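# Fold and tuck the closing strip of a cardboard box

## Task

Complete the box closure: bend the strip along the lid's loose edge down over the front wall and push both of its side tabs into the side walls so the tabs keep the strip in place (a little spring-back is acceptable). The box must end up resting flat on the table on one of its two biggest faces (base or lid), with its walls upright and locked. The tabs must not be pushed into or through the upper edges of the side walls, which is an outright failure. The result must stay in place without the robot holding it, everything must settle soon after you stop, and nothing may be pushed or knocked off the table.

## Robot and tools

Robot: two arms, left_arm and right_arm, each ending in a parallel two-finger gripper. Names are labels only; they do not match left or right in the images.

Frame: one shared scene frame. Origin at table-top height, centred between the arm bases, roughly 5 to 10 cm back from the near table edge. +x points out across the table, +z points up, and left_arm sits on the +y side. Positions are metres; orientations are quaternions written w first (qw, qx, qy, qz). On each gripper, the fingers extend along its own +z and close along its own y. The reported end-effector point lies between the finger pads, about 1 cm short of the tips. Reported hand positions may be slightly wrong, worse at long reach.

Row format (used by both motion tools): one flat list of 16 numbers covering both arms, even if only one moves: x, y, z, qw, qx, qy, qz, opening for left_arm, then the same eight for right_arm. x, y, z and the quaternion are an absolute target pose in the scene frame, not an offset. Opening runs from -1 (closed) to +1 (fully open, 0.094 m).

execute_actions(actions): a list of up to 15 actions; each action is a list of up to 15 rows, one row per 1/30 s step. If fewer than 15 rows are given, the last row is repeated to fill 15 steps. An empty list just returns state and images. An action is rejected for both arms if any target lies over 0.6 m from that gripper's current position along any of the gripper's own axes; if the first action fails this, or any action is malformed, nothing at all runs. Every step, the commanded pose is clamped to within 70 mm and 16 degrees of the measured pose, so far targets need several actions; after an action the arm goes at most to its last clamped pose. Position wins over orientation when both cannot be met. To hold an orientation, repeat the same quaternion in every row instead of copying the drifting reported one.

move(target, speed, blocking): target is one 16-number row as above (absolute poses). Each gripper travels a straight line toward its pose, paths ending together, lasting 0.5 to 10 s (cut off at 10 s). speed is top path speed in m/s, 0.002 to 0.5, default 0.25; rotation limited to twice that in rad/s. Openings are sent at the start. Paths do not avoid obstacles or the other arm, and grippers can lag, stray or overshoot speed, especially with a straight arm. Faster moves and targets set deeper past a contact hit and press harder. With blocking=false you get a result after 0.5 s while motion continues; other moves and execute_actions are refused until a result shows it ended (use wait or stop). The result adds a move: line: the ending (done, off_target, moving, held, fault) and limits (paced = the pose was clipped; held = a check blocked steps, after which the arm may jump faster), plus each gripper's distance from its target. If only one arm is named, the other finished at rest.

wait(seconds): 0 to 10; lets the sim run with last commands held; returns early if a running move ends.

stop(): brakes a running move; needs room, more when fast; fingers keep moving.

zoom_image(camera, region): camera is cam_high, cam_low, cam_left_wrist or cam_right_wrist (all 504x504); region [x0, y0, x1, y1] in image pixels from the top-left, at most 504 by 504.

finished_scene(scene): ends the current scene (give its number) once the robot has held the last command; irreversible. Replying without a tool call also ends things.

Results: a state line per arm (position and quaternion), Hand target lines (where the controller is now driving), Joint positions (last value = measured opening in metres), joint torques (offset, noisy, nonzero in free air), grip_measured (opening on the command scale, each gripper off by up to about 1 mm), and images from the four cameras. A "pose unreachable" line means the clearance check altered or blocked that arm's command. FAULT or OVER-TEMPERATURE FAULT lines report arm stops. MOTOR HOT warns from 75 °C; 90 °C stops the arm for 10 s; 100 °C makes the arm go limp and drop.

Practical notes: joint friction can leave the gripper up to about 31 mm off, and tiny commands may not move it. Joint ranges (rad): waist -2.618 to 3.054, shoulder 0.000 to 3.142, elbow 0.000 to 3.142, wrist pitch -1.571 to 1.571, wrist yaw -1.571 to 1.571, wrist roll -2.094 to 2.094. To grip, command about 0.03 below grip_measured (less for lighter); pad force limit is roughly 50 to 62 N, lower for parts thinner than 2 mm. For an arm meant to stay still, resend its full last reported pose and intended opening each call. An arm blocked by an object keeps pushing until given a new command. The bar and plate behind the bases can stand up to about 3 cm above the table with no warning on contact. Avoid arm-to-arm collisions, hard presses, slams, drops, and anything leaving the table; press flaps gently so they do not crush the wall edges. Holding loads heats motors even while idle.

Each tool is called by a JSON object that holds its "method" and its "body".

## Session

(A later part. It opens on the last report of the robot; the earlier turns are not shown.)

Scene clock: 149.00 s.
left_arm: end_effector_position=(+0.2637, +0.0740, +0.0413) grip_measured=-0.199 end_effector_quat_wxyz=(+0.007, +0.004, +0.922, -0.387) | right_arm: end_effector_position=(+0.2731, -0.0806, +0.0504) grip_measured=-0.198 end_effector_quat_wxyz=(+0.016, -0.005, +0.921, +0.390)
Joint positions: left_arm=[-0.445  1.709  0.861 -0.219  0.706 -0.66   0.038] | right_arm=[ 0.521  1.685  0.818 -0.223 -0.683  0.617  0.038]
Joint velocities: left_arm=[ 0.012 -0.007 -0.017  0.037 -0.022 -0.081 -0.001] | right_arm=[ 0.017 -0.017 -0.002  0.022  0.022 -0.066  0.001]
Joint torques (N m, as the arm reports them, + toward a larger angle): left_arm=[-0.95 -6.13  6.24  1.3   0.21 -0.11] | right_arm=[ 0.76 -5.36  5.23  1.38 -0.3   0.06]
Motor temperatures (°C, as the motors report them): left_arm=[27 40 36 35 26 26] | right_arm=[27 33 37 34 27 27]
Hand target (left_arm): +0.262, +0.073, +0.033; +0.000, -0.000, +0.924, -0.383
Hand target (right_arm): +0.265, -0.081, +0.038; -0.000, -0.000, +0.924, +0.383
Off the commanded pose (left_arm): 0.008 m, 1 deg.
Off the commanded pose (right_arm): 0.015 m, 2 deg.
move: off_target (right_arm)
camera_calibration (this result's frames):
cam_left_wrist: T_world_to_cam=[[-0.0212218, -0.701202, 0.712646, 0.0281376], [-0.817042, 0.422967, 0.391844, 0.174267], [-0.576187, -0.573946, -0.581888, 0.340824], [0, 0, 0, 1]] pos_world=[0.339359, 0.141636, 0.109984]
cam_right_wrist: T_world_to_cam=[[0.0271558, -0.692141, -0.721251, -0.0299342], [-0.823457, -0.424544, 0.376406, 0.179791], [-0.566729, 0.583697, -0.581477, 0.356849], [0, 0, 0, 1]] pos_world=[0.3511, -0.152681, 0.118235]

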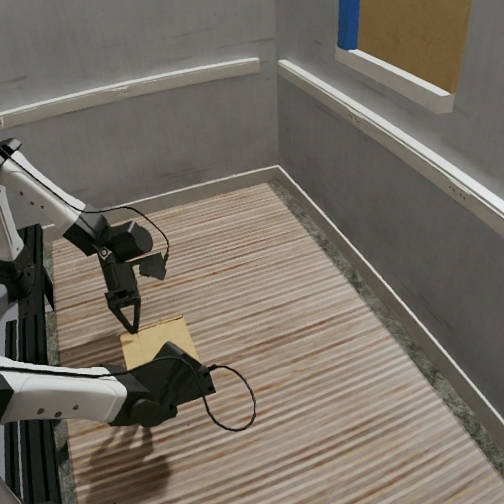

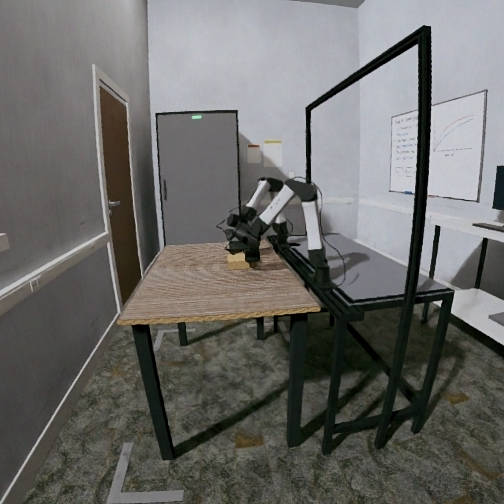

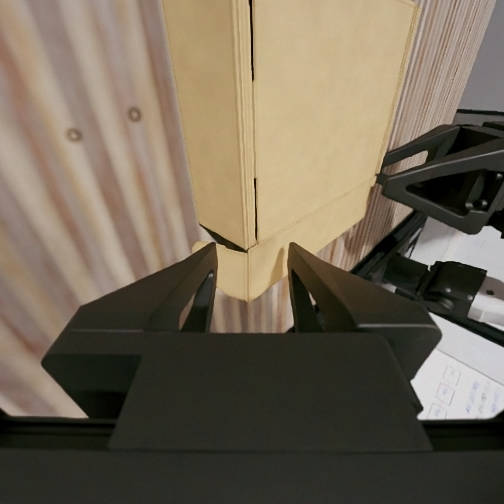

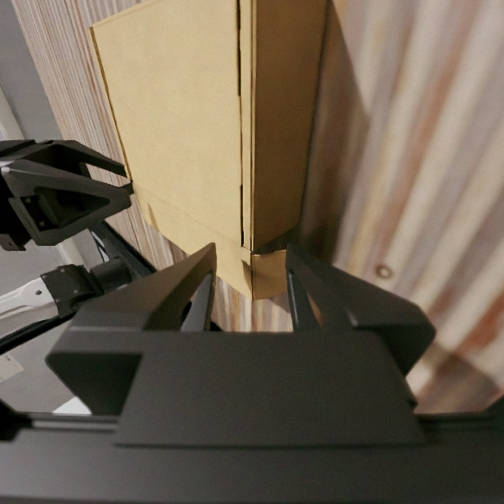

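{"method": "move", "body": {"target": [0.261,0.067,0.036,0,0,0.924,-0.383,-0.2,0.260,-0.073,0.037,0,0,0.924,0.383,-0.2], "speed": 0.008}}

{"method": "zoom_image", "body": {"camera": "cam_left_wrist", "region": [140,150,380,320]}}

{"method": "zoom_image", "body": {"camera": "cam_right_wrist", "region": [120,150,360,320]}}

Scene clock: 155.43 s.
left_arm: end_effector_position=(+0.2604, +0.0705, +0.0401) grip_measured=-0.199 end_effector_quat_wxyz=(+0.003, -0.000, +0.924, -0.383) | right_arm: end_effector_position=(+0.2712, -0.0715, +0.0515) grip_measured=-0.198 end_effector_quat_wxyz=(+0.018, -0.004, +0.921, +0.390)
Joint positions: left_arm=[-0.462  1.709  0.861 -0.219  0.695 -0.682  0.038] | right_arm=[ 0.552  1.685  0.818 -0.196 -0.666  0.655  0.038]
Joint velocities: left_arm=[-0.007  0.007  0.012  0.022  0.037 -0.051 -0.   ] | right_arm=[ 0.022 -0.017 -0.002  0.007  0.007  0.022 -0.   ]
Joint torques (N m, as the arm reports them, + toward a larger angle): left_arm=[-1.12 -6.28  6.87  1.31  0.24 -0.08] | right_arm=[ 0.95 -5.69  4.52  1.56 -0.3   0.14]
Motor temperatures (°C, as the motors report them): left_arm=[27 40 36 35 26 26] | right_arm=[27 33 37 34 27 27]
Hand target (left_arm): +0.261, +0.067, +0.036; -0.000, -0.000, +0.924, -0.383
Hand target (right_arm): +0.260, -0.073, +0.038; -0.000, +0.000, +0.924, +0.383
Off the commanded pose (left_arm): 0.005 m, 0 deg.
Off the commanded pose (right_arm): 0.018 m, 2 deg.
move: off_target (right_arm)
camera_calibration (this result's frames):
cam_left_wrist: T_world_to_cam=[[-0.0102738, -0.707044, 0.707095, 0.0242837], [-0.813977, 0.416642, 0.404785, 0.172584], [-0.580807, -0.571401, -0.579798, 0.337192], [0, 0, 0, 1]] pos_world=[0.336573, 0.137936, 0.108473]
cam_right_wrist: T_world_to_cam=[[0.0281347, -0.691369, -0.721954, -0.0229947], [-0.82559, -0.423265, 0.37316, 0.18246], [-0.563569, 0.585539, -0.582696, 0.350388], [0, 0, 0, 1]] pos_world=[0.348752, -0.143835, 0.119481]

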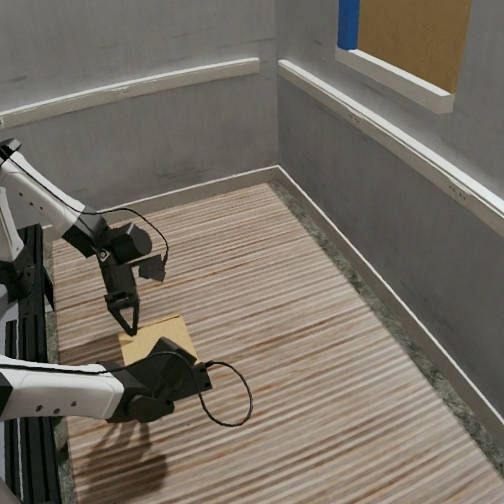

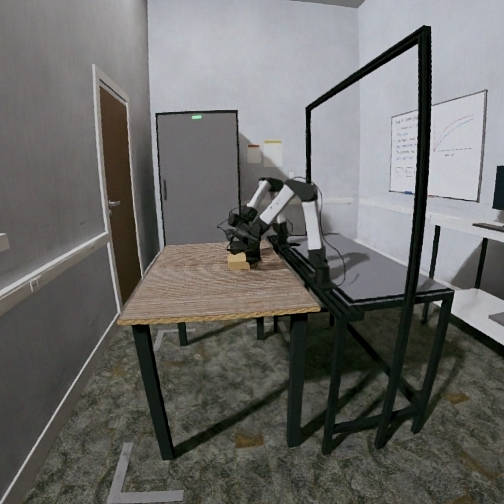

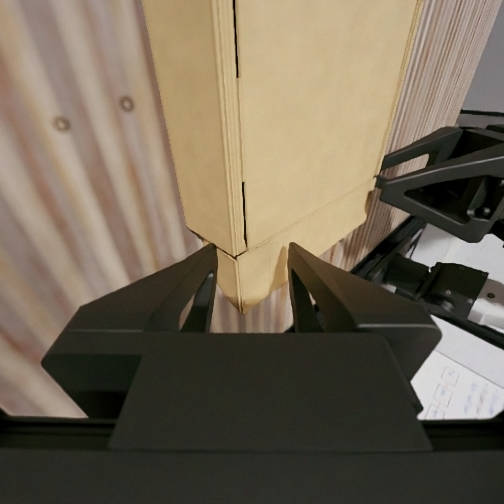

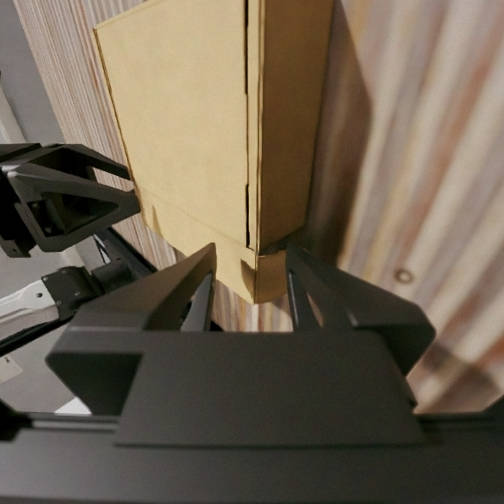

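Region (140, 150, 380, 320) of cam_left_wrist's 504x504 image, scaled by 2.100, with more detail than that image has; it fills the top 357 rows of this view, and the rest is white.

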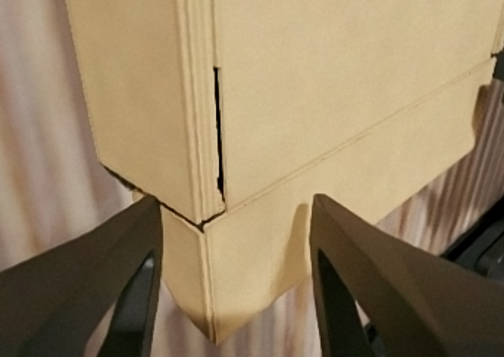

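Region (120, 150, 360, 320) of cam_right_wrist's 504x504 image, scaled by 2.100, with more detail than that image has; it fills the top 357 rows of this view, and the rest is white.

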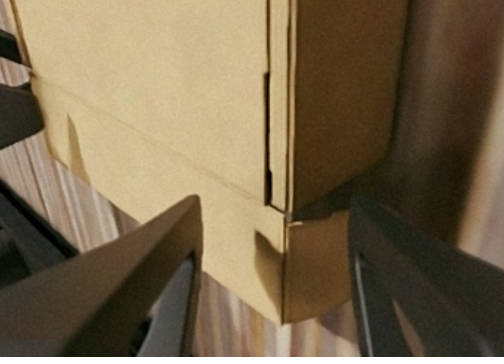

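{"method": "move", "body": {"target": [0.261,0.067,0.036,0,0,0.924,-0.383,-0.2,0.258,-0.066,0.036,0,0,0.924,0.383,-0.2], "speed": 0.008}}

{"method": "zoom_image", "body": {"camera": "cam_left_wrist", "region": [140,150,380,320]}}

{"method": "zoom_image", "body": {"camera": "cam_right_wrist", "region": [120,150,360,320]}}

Scene clock: 161.97 s.
left_arm: end_effector_position=(+0.2604, +0.0706, +0.0400) grip_measured=-0.199 end_effector_quat_wxyz=(+0.003, -0.001, +0.924, -0.383) | right_arm: end_effector_position=(+0.2689, -0.0645, +0.0489) grip_measured=-0.198 end_effector_quat_wxyz=(+0.016, -0.003, +0.921, +0.389)
Joint positions: left_arm=[-0.462  1.709  0.861 -0.219  0.694 -0.682  0.038] | right_arm=[ 0.577  1.697  0.818 -0.172 -0.655  0.683  0.038]
Joint velocities: left_arm=[-0.002  0.007 -0.007 -0.066 -0.022 -0.051  0.   ] | right_arm=[-0.017 -0.012 -0.002 -0.051  0.095  0.022 -0.001]
Joint torques (N m, as the arm reports them, + toward a larger angle): left_arm=[-1.1  -6.36  6.87  1.33  0.25 -0.11] | right_arm=[ 0.94 -5.95  4.59  1.55 -0.31  0.07]
Motor temperatures (°C, as the motors report them): left_arm=[27 39 36 35 26 26] | right_arm=[27 33 36 34 27 27]
Hand target (left_arm): +0.261, +0.067, +0.036; +0.000, +0.000, +0.924, -0.383
Hand target (right_arm): +0.258, -0.066, +0.036; -0.000, +0.000, +0.924, +0.383
Off the commanded pose (left_arm): 0.005 m, 0 deg.
Off the commanded pose (right_arm): 0.017 m, 2 deg.
move: off_target (right_arm)
camera_calibration (this result's frames):
cam_left_wrist: T_world_to_cam=[[-0.00989056, -0.707256, 0.706889, 0.0242584], [-0.81412, 0.416164, 0.40499, 0.17268], [-0.580613, -0.571486, -0.579907, 0.337176], [0, 0, 0, 1]] pos_world=[0.336591, 0.137985, 0.108449]
cam_right_wrist: T_world_to_cam=[[0.0242771, -0.69249, -0.721019, -0.0190341], [-0.823733, -0.422524, 0.37807, 0.183859], [-0.566458, 0.584749, -0.580684, 0.344113], [0, 0, 0, 1]] pos_world=[0.346838, -0.136716, 0.116585]

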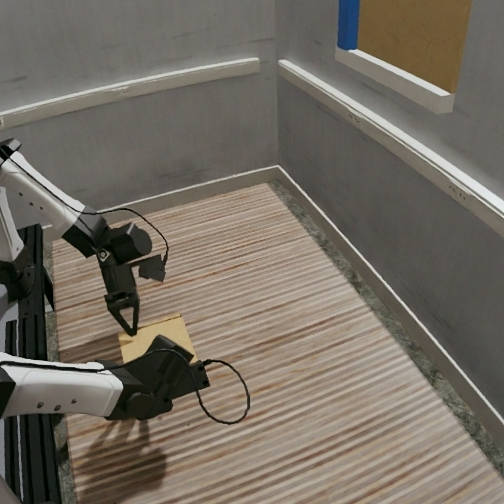

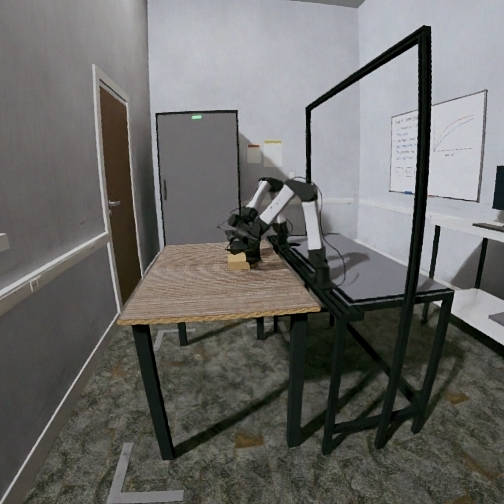

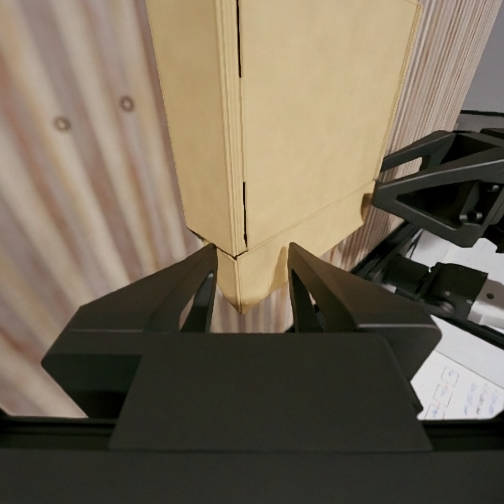

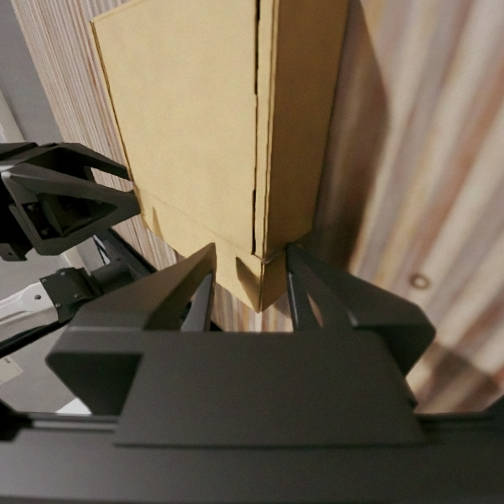

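Region (140, 150, 380, 320) of cam_left_wrist's 504x504 image, scaled by 2.100, with more detail than that image has; it fills the top 357 rows of this view, and the rest is white.

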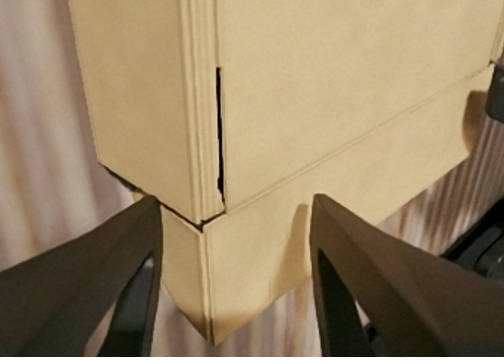

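Region (120, 150, 360, 320) of cam_right_wrist's 504x504 image, scaled by 2.100, with more detail than that image has; it fills the top 357 rows of this view, and the rest is white.

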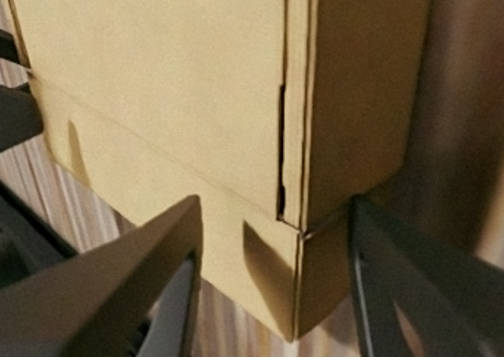

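{"method": "move", "body": {"target": [0.260,0.067,0.036,0.040,-0.0966,0.919,-0.381,-0.2,0.257,-0.066,0.036,0.040,0.0966,0.919,0.381,-0.2], "speed": 0.03}}

{"method": "zoom_image", "body": {"camera": "cam_left_wrist", "region": [140,150,380,320]}}

{"method": "zoom_image", "body": {"camera": "cam_right_wrist", "region": [120,150,360,320]}}

Scene clock: 174.50 s.
left_arm: end_effector_position=(+0.2617, +0.0672, +0.0318) grip_measured=-0.199 end_effector_quat_wxyz=(+0.031, -0.096, +0.921, -0.377) | right_arm: end_effector_position=(+0.2657, -0.0625, +0.0410) grip_measured=-0.198 end_effector_quat_wxyz=(+0.044, +0.093, +0.917, +0.385)
Joint positions: left_arm=[-0.517  1.665  0.75  -0.021  0.567 -0.952  0.038] | right_arm=[ 0.638  1.642  0.687  0.034 -0.523  0.955  0.038]
Joint velocities: left_arm=[ 0.002 -0.002 -0.002 -0.095  0.081 -0.037 -0.001] | right_arm=[ 0.012 -0.002  0.002 -0.007  0.007  0.066 -0.   ]
Joint torques (N m, as the arm reports them, + toward a larger angle): left_arm=[-0.97 -9.31  4.96  1.54  0.06 -0.1 ] | right_arm=[ 0.96 -7.43  4.44  1.67 -0.18  0.14]
Motor temperatures (°C, as the motors report them): left_arm=[27 40 37 36 26 26] | right_arm=[27 34 36 35 27 27]
Hand target (left_arm): +0.260, +0.067, +0.036; +0.040, -0.095, +0.919, -0.381
Hand target (right_arm): +0.257, -0.065, +0.036; +0.039, +0.096, +0.919, +0.381
Off the commanded pose (left_arm): 0.005 m, 1 deg.
Off the commanded pose (right_arm): 0.011 m, 1 deg.
move: off_target (right_arm)
camera_calibration (this result's frames):
cam_left_wrist: T_world_to_cam=[[0.144788, -0.699967, 0.699345, -0.0130078], [-0.87084, 0.245412, 0.425924, 0.204162], [-0.46976, -0.670686, -0.574026, 0.308675], [0, 0, 0, 1]] pos_world=[0.324679, 0.147815, 0.099327]
cam_right_wrist: T_world_to_cam=[[-0.13023, -0.682601, -0.719094, 0.018322], [-0.882212, -0.251216, 0.398238, 0.210455], [-0.452485, 0.686256, -0.569483, 0.312099], [0, 0, 0, 1]] pos_world=[0.329271, -0.148803, 0.107099]

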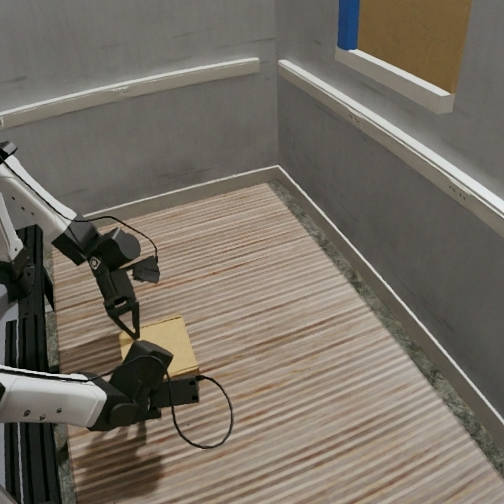

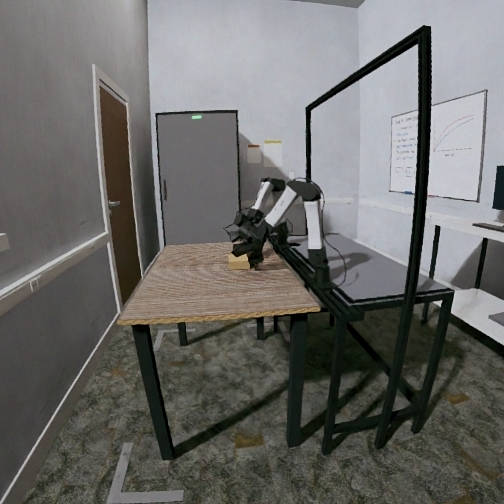

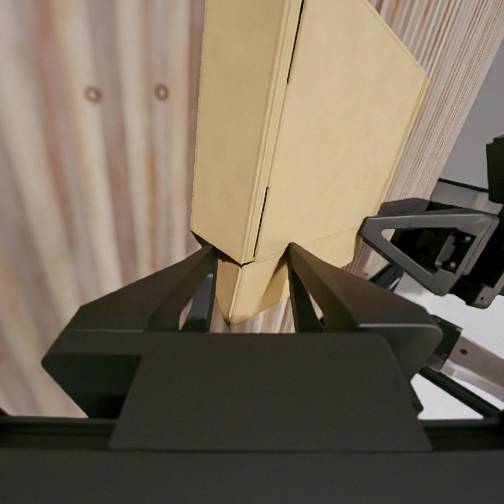

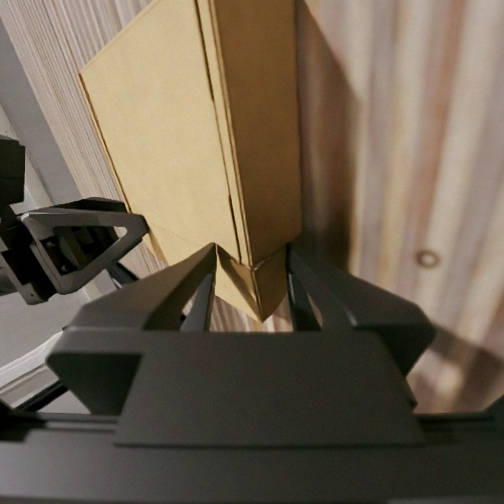

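Region (140, 150, 380, 320) of cam_left_wrist's 504x504 image, scaled by 2.100, with more detail than that image has; it fills the top 357 rows of this view, and the rest is white.

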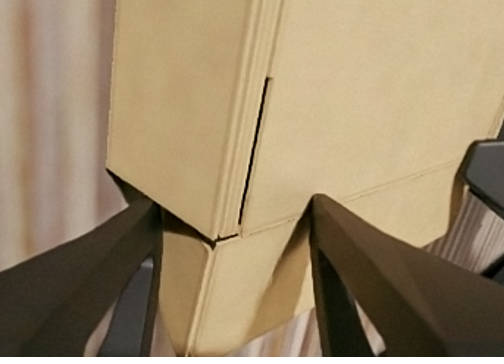

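Region (120, 150, 360, 320) of cam_right_wrist's 504x504 image, scaled by 2.100, with more detail than that image has; it fills the top 357 rows of this view, and the rest is white.

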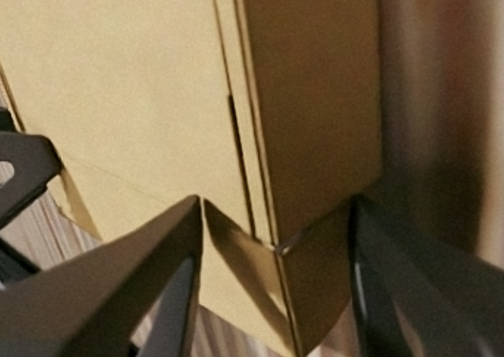

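{"method": "move", "body": {"target": [0.260,0.067,0.036,0.040,-0.0966,0.919,-0.381,-0.2,0.247,-0.064,0.038,0.040,0.0966,0.919,0.381,-0.2], "speed": 0.01}}

{"method": "zoom_image", "body": {"camera": "cam_left_wrist", "region": [140,150,380,320]}}

{"method": "zoom_image", "body": {"camera": "cam_right_wrist", "region": [120,150,360,320]}}

Scene clock: 183.53 s.
left_arm: end_effector_position=(+0.2626, +0.0674, +0.0317) grip_measured=-0.199 end_effector_quat_wxyz=(+0.032, -0.099, +0.921, -0.376) | right_arm: end_effector_position=(+0.2551, -0.0616, +0.0410) grip_measured=-0.198 end_effector_quat_wxyz=(+0.043, +0.096, +0.918, +0.383)
Joint positions: left_arm=[-0.517  1.665  0.75  -0.018  0.563 -0.957  0.038] | right_arm=[ 0.665  1.611  0.656  0.042 -0.503  0.983  0.038]
Joint velocities: left_arm=[-0.017 -0.012 -0.002  0.007 -0.007  0.022 -0.   ] | right_arm=[ 0.007 -0.002  0.022 -0.022 -0.037  0.11  -0.   ]
Joint torques (N m, as the arm reports them, + toward a larger angle): left_arm=[-1.   -9.3   5.1   1.53  0.09 -0.14] | right_arm=[ 0.78 -7.17  4.5   1.69 -0.2   0.07]
Motor temperatures (°C, as the motors report them): left_arm=[27 41 36 36 26 26] | right_arm=[27 34 36 35 27 27]
Hand target (left_arm): +0.260, +0.067, +0.036; +0.040, -0.097, +0.919, -0.381
Hand target (right_arm): +0.247, -0.064, +0.038; +0.039, +0.097, +0.919, +0.381
Off the commanded pose (left_arm): 0.005 m, 1 deg.
Off the commanded pose (right_arm): 0.009 m, 0 deg.
move: done
camera_calibration (this result's frames):
cam_left_wrist: T_world_to_cam=[[0.14871, -0.699628, 0.69886, -0.0140126], [-0.872526, 0.239763, 0.42569, 0.205721], [-0.465385, -0.673078, -0.574789, 0.308213], [0, 0, 0, 1]] pos_world=[0.325018, 0.148324, 0.0993774]
cam_right_wrist: T_world_to_cam=[[-0.137212, -0.685515, -0.715012, 0.0189654], [-0.881194, -0.245206, 0.404192, 0.201176], [-0.452405, 0.685524, -0.570426, 0.306637], [0, 0, 0, 1]] pos_world=[0.318602, -0.147877, 0.107161]

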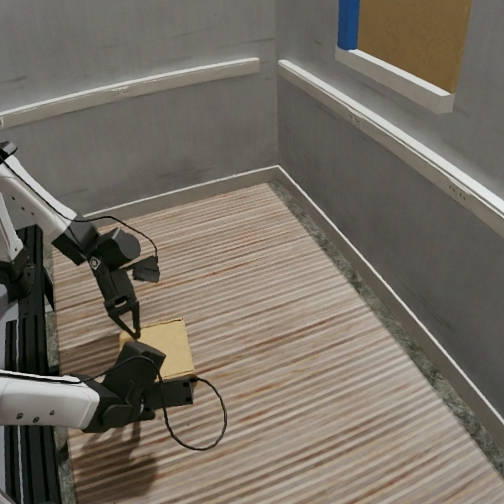

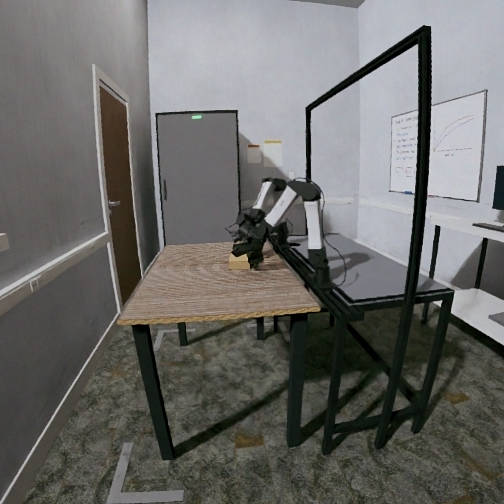

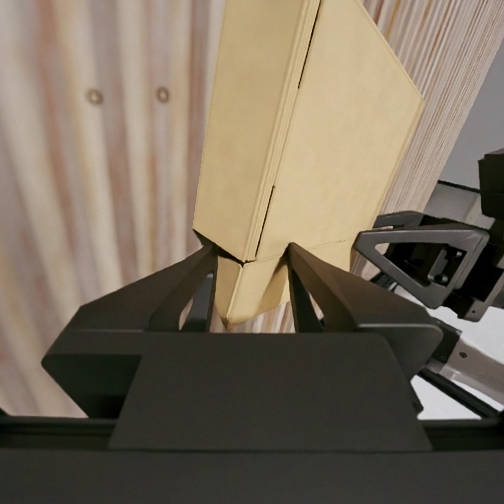

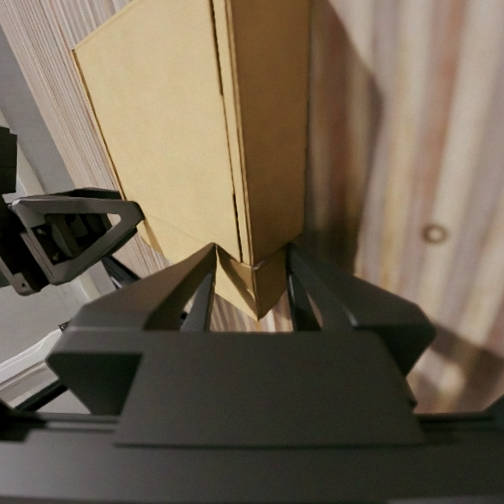

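Region (140, 150, 380, 320) of cam_left_wrist's 504x504 image, scaled by 2.100, with more detail than that image has; it fills the top 357 rows of this view, and the rest is white.

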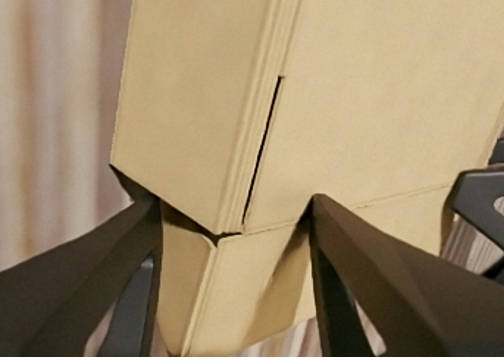

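Region (120, 150, 360, 320) of cam_right_wrist's 504x504 image, scaled by 2.100, with more detail than that image has; it fills the top 357 rows of this view, and the rest is white.

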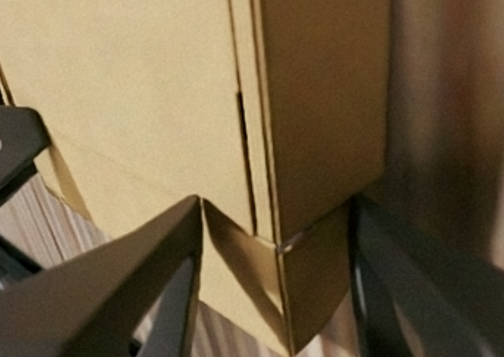

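{"method": "move", "body": {"target": [0.260,0.067,0.036,0.040,-0.0966,0.919,-0.381,-0.2,0.247,-0.084,0.042,0.040,0.0966,0.919,0.381,-0.1], "speed": 0.015}}

{"method": "zoom_image", "body": {"camera": "cam_right_wrist", "region": [120,150,360,320]}}

Scene clock: 189.87 s.
left_arm: end_effector_position=(+0.2626, +0.0674, +0.0317) grip_measured=-0.199 end_effector_quat_wxyz=(+0.032, -0.099, +0.921, -0.376) | right_arm: end_effector_position=(+0.2568, -0.0765, +0.0479) grip_measured=-0.102 end_effector_quat_wxyz=(+0.051, +0.095, +0.916, +0.387)
Joint positions: left_arm=[-0.517  1.665  0.75  -0.018  0.563 -0.957  0.038] | right_arm=[ 0.617  1.559  0.632  0.011 -0.527  0.941  0.042]
Joint velocities: left_arm=[ 0.022 -0.032 -0.002 -0.037  0.037 -0.007  0.   ] | right_arm=[-0.007  0.007  0.012 -0.095 -0.007 -0.095  0.001]
Joint torques (N m, as the arm reports them, + toward a larger angle): left_arm=[-1.03 -9.32  5.12  1.54  0.09 -0.11] | right_arm=[-0.87 -6.84  4.51  1.49 -0.26 -0.07]
Motor temperatures (°C, as the motors report them): left_arm=[27 42 36 36 26 26] | right_arm=[27 35 35 36 27 27]
Hand target (left_arm): +0.260, +0.067, +0.036; +0.040, -0.096, +0.919, -0.381
Hand target (right_arm): +0.247, -0.084, +0.042; +0.040, +0.097, +0.919, +0.381
Off the commanded pose (left_arm): 0.005 m, 1 deg.
Off the commanded pose (right_arm): 0.014 m, 1 deg.
move: off_target (right_arm)
camera_calibration (this result's frames):
cam_left_wrist: T_world_to_cam=[[0.14871, -0.699628, 0.69886, -0.0140126], [-0.872526, 0.239763, 0.42569, 0.205721], [-0.465385, -0.673078, -0.574789, 0.308213], [0, 0, 0, 1]] pos_world=[0.325018, 0.148324, 0.0993774]
cam_right_wrist: T_world_to_cam=[[-0.128734, -0.679877, -0.721938, 0.0125465], [-0.888793, -0.243801, 0.388083, 0.199048], [-0.439858, 0.691613, -0.572884, 0.318942], [0, 0, 0, 1]] pos_world=[0.318817, -0.163526, 0.114527]

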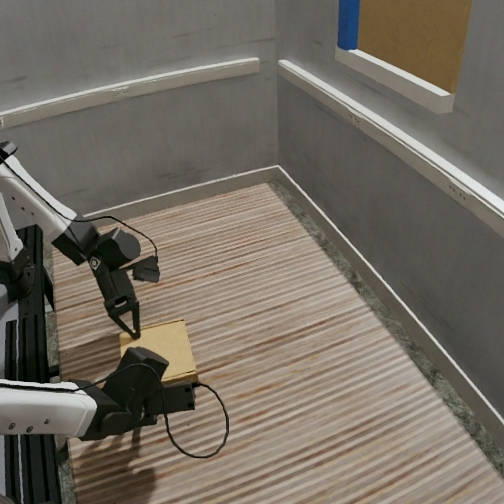

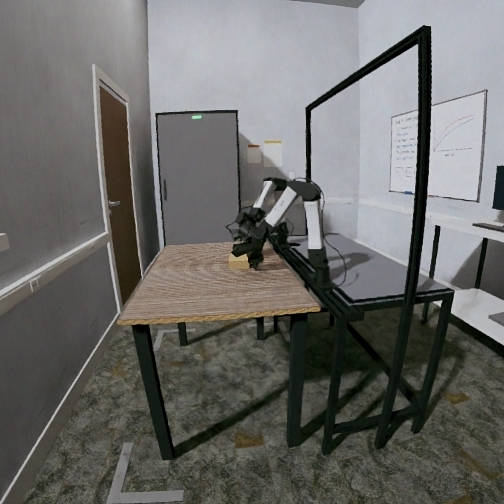

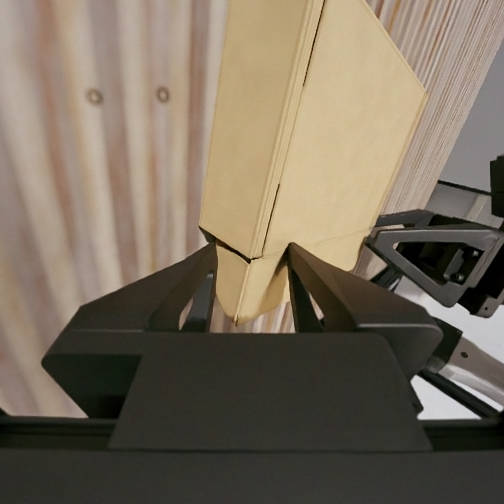

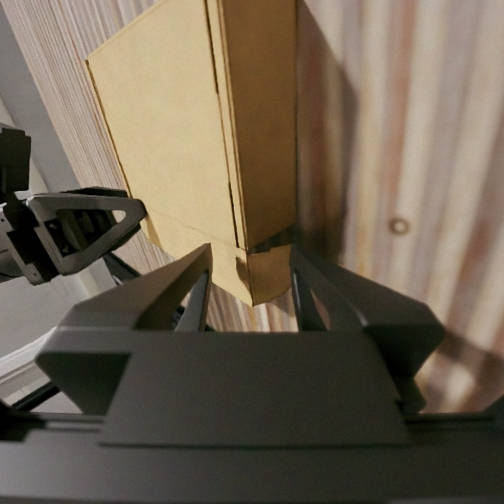

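Region (120, 150, 360, 320) of cam_right_wrist's 504x504 image, scaled by 2.100, with more detail than that image has; it fills the top 357 rows of this view, and the rest is white.

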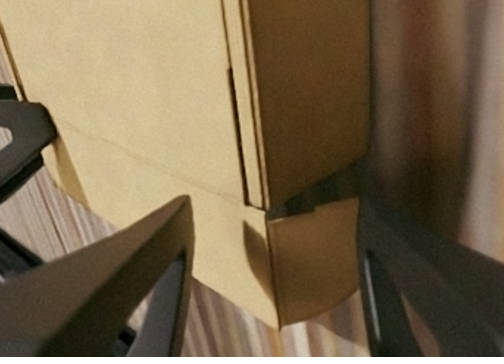

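{"method": "move", "body": {"target": [0.260,0.067,0.022,0.040,-0.0966,0.919,-0.381,-0.25,0.247,-0.084,0.042,0.040,0.0966,0.919,0.381,-0.1], "speed": 0.015}}

{"method": "move", "body": {"target": [0.260,0.067,0.022,0.040,-0.0966,0.919,-0.381,-0.25,0.236,-0.087,0.044,0.040,0.0966,0.919,0.381,-0.1], "speed": 0.015}}

{"method": "zoom_image", "body": {"camera": "cam_right_wrist", "region": [120,150,360,320]}}

Scene clock: 195.13 s.
left_arm: end_effector_position=(+0.2651, +0.0659, +0.0320) grip_measured=-0.248 end_effector_quat_wxyz=(+0.046, -0.093, +0.916, -0.387) | right_arm: end_effector_position=(+0.2560, -0.0769, +0.0473) grip_measured=-0.102 end_effector_quat_wxyz=(+0.049, +0.095, +0.917, +0.385)
Joint positions: left_arm=[-0.517  1.665  0.726  0.045  0.562 -0.958  0.035] | right_arm=[ 0.617  1.559  0.632  0.006 -0.528  0.939  0.042]
Joint velocities: left_arm=[-0.012  0.002 -0.002  0.037 -0.037 -0.022 -0.   ] | right_arm=[ 0.007  0.007 -0.007  0.066 -0.037  0.007  0.001]
Joint torques (N m, as the arm reports them, + toward a larger angle): left_arm=[-1.2  -6.17  5.1   1.57  0.12 -0.14] | right_arm=[-0.74 -6.95  4.58  1.57 -0.27 -0.09]
Motor temperatures (°C, as the motors report them): left_arm=[27 42 36 37 26 26] | right_arm=[27 35 35 36 27 27]
Hand target (left_arm): +0.260, +0.067, +0.022; +0.040, -0.096, +0.919, -0.381
Hand target (right_arm): +0.247, -0.084, +0.042; +0.040, +0.097, +0.919, +0.381
Off the commanded pose (left_arm): 0.011 m, 1 deg.
Off the commanded pose (right_arm): 0.013 m, 1 deg.
move: off_target (left_arm, right_arm)
camera_calibration (this result's frames):
cam_left_wrist: T_world_to_cam=[[0.12568, -0.685137, 0.71749, -0.0110904], [-0.885734, 0.248267, 0.392223, 0.212116], [-0.446856, -0.6848, -0.575647, 0.304432], [0, 0, 0, 1]] pos_world=[0.325309, 0.148215, 0.100006]
cam_right_wrist: T_world_to_cam=[[-0.129627, -0.681864, -0.719901, 0.0117462], [-0.887353, -0.244224, 0.391099, 0.197968], [-0.442494, 0.689504, -0.573396, 0.319097], [0, 0, 0, 1]] pos_world=[0.318389, -0.163661, 0.114]

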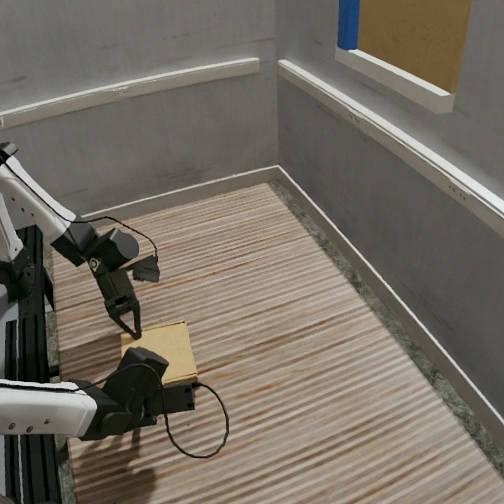

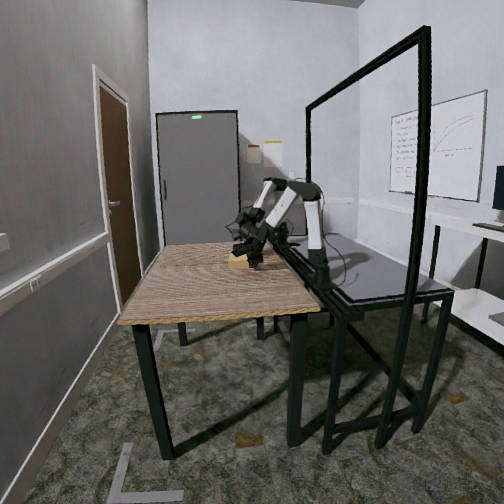

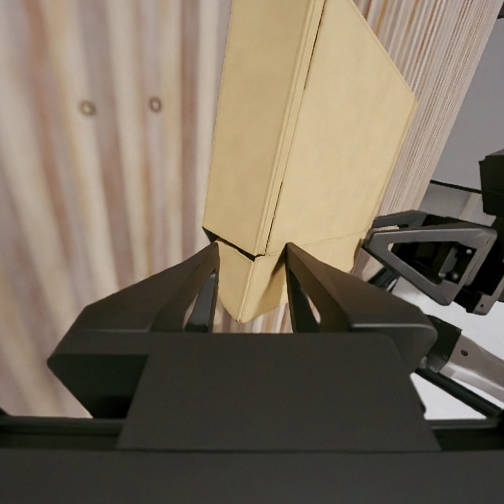

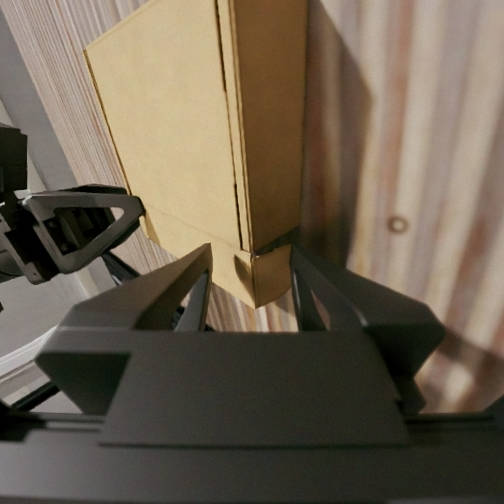

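Scene clock: 196.87 s.
left_arm: end_effector_position=(+0.2654, +0.0658, +0.0322) grip_measured=-0.248 end_effector_quat_wxyz=(+0.047, -0.093, +0.916, -0.388) | right_arm: end_effector_position=(+0.2480, -0.0819, +0.0506) grip_measured=-0.102 end_effector_quat_wxyz=(+0.053, +0.094, +0.915, +0.388)
Joint positions: left_arm=[-0.517  1.665  0.726  0.047  0.562 -0.959  0.035] | right_arm=[ 0.617  1.509  0.593  0.005 -0.528  0.939  0.042]
Joint velocities: left_arm=[-0.002  0.017  0.012 -0.022 -0.022  0.022 -0.   ] | right_arm=[-0.002  0.002 -0.007 -0.022 -0.022  0.037  0.001]
Joint torques (N m, as the arm reports them, + toward a larger angle): left_arm=[-1.2  -6.21  5.05  1.59  0.1  -0.13] | right_arm=[ 0.38 -6.32  4.67  1.51 -0.2   0.02]
Motor temperatures (°C, as the motors report them): left_arm=[27 42 36 37 26 26] | right_arm=[27 35 35 36 27 27]
Hand target (left_arm): +0.260, +0.067, +0.022; +0.040, -0.096, +0.919, -0.381
Hand target (right_arm): +0.236, -0.087, +0.044; +0.040, +0.097, +0.919, +0.381
Off the commanded pose (left_arm): 0.012 m, 1 deg.
Off the commanded pose (right_arm): 0.015 m, 2 deg.
move: off_target (left_arm, right_arm)
camera_calibration (this result's frames):
cam_left_wrist: T_world_to_cam=[[0.125297, -0.684579, 0.71809, -0.011309], [-0.886519, 0.247686, 0.390814, 0.212692], [-0.445404, -0.685568, -0.575857, 0.30431], [0, 0, 0, 1]] pos_world=[0.325513, 0.148202, 0.100237]
cam_right_wrist: T_world_to_cam=[[-0.123562, -0.67807, -0.724537, 0.00871826], [-0.890612, -0.246239, 0.382331, 0.189432], [-0.437656, 0.692523, -0.573471, 0.319952], [0, 0, 0, 1]] pos_world=[0.309817, -0.169017, 0.117374]

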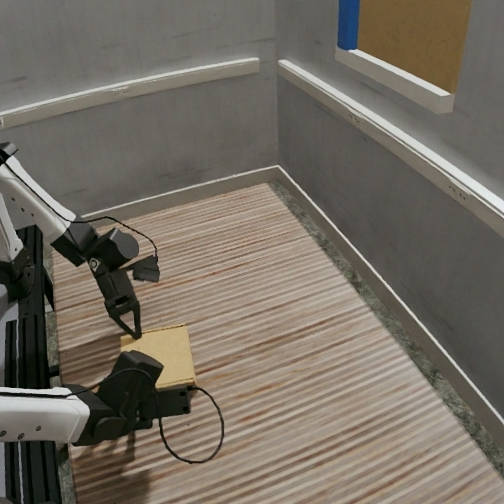

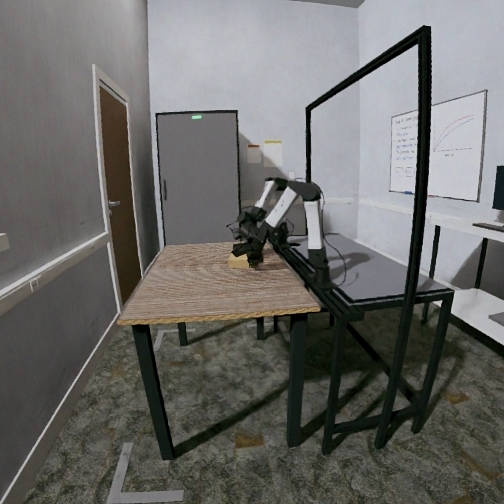

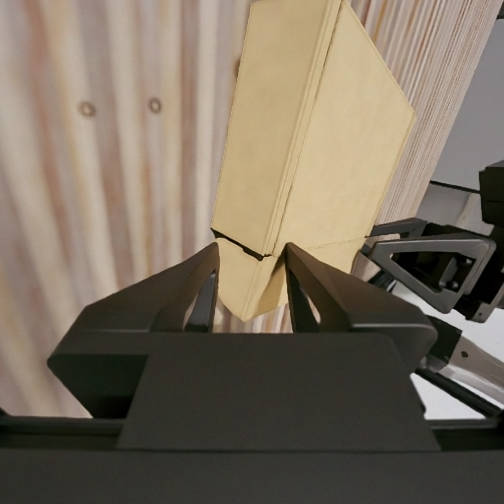

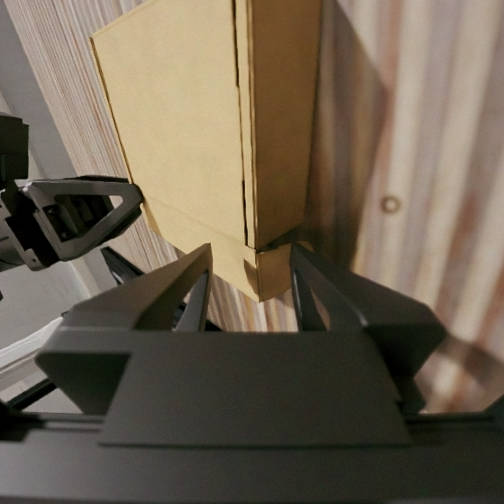

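Region (120, 150, 360, 320) of cam_right_wrist's 504x504 image, scaled by 2.100, with more detail than that image has; it fills the top 357 rows of this view, and the rest is white.

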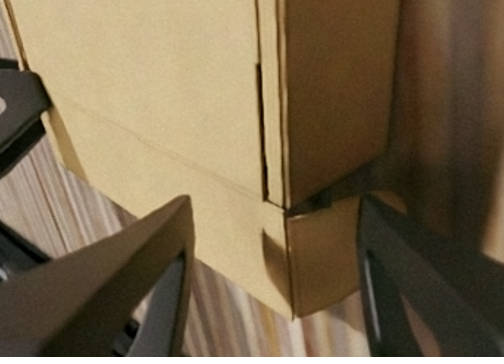

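{"method": "move", "body": {"target": [0.260,0.067,0.022,0.040,-0.0966,0.919,-0.381,-0.25,0.242,-0.070,0.042,0.040,0.0966,0.919,0.381,-0.1], "speed": 0.01}}

{"method": "zoom_image", "body": {"camera": "cam_left_wrist", "region": [140,150,380,320]}}

{"method": "zoom_image", "body": {"camera": "cam_right_wrist", "region": [120,150,360,320]}}

Scene clock: 202.70 s.
left_arm: end_effector_position=(+0.2657, +0.0658, +0.0323) grip_measured=-0.248 end_effector_quat_wxyz=(+0.047, -0.093, +0.916, -0.388) | right_arm: end_effector_position=(+0.2407, -0.0729, +0.0439) grip_measured=-0.102 end_effector_quat_wxyz=(+0.041, +0.095, +0.918, +0.384)
Joint positions: left_arm=[-0.517  1.665  0.726  0.048  0.56  -0.96   0.035] | right_arm=[ 0.658  1.536  0.593  0.025 -0.512  0.976  0.042]
Joint velocities: left_arm=[-0.007 -0.012 -0.037 -0.066  0.007 -0.037  0.   ] | right_arm=[-0.002  0.017  0.007  0.051  0.051  0.11  -0.   ]
Joint torques (N m, as the arm reports them, + toward a larger angle): left_arm=[-1.2  -6.18  5.06  1.59  0.1  -0.12] | right_arm=[ 0.65 -4.53  7.4   1.68 -0.12  0.03]
Motor temperatures (°C, as the motors report them): left_arm=[27 41 36 37 26 26] | right_arm=[27 35 35 36 27 27]
Hand target (left_arm): +0.260, +0.067, +0.022; +0.040, -0.097, +0.919, -0.381
Hand target (right_arm): +0.242, -0.070, +0.042; +0.040, +0.097, +0.919, +0.381
Off the commanded pose (left_arm): 0.012 m, 1 deg.
Off the commanded pose (right_arm): 0.004 m, 0 deg.
move: off_target (left_arm)
camera_calibration (this result's frames):
cam_left_wrist: T_world_to_cam=[[0.125297, -0.684681, 0.717992, -0.0113209], [-0.887092, 0.246747, 0.390106, 0.213137], [-0.444261, -0.685804, -0.576459, 0.304192], [0, 0, 0, 1]] pos_world=[0.325631, 0.148274, 0.100336]
cam_right_wrist: T_world_to_cam=[[-0.137167, -0.68426, -0.716222, 0.0114598], [-0.879451, -0.248586, 0.405921, 0.183838], [-0.455798, 0.685561, -0.567675, 0.310294], [0, 0, 0, 1]] pos_world=[0.304679, -0.159184, 0.10973]

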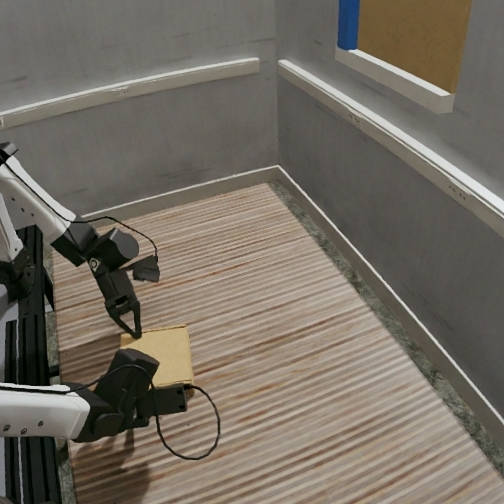

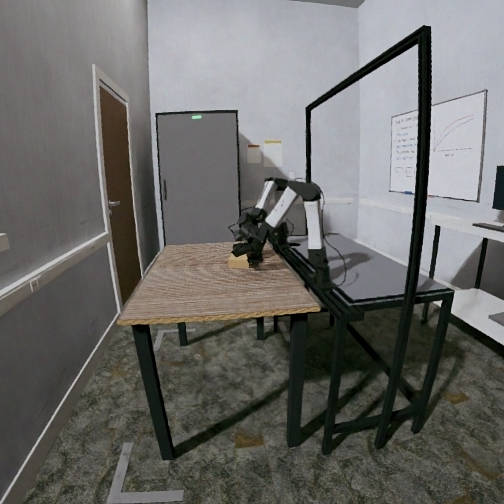

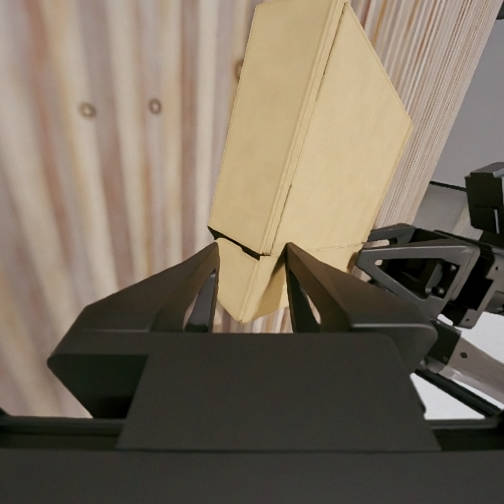

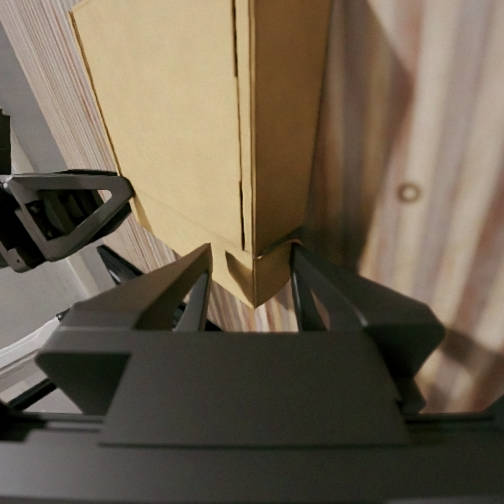

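Region (140, 150, 380, 320) of cam_left_wrist's 504x504 image, scaled by 2.100, with more detail than that image has; it fills the top 357 rows of this view, and the rest is white.

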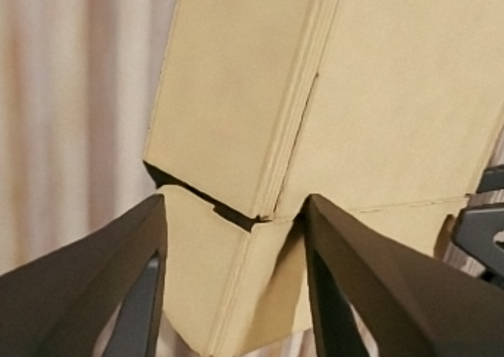

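Region (120, 150, 360, 320) of cam_right_wrist's 504x504 image, scaled by 2.100, with more detail than that image has; it fills the top 357 rows of this view, and the rest is white.

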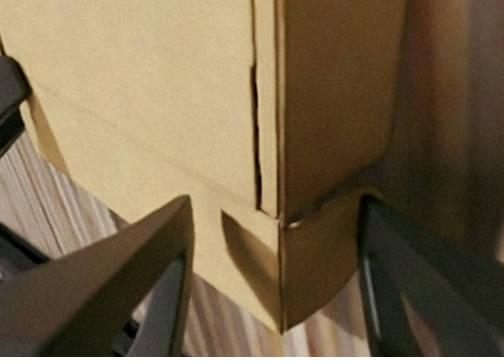

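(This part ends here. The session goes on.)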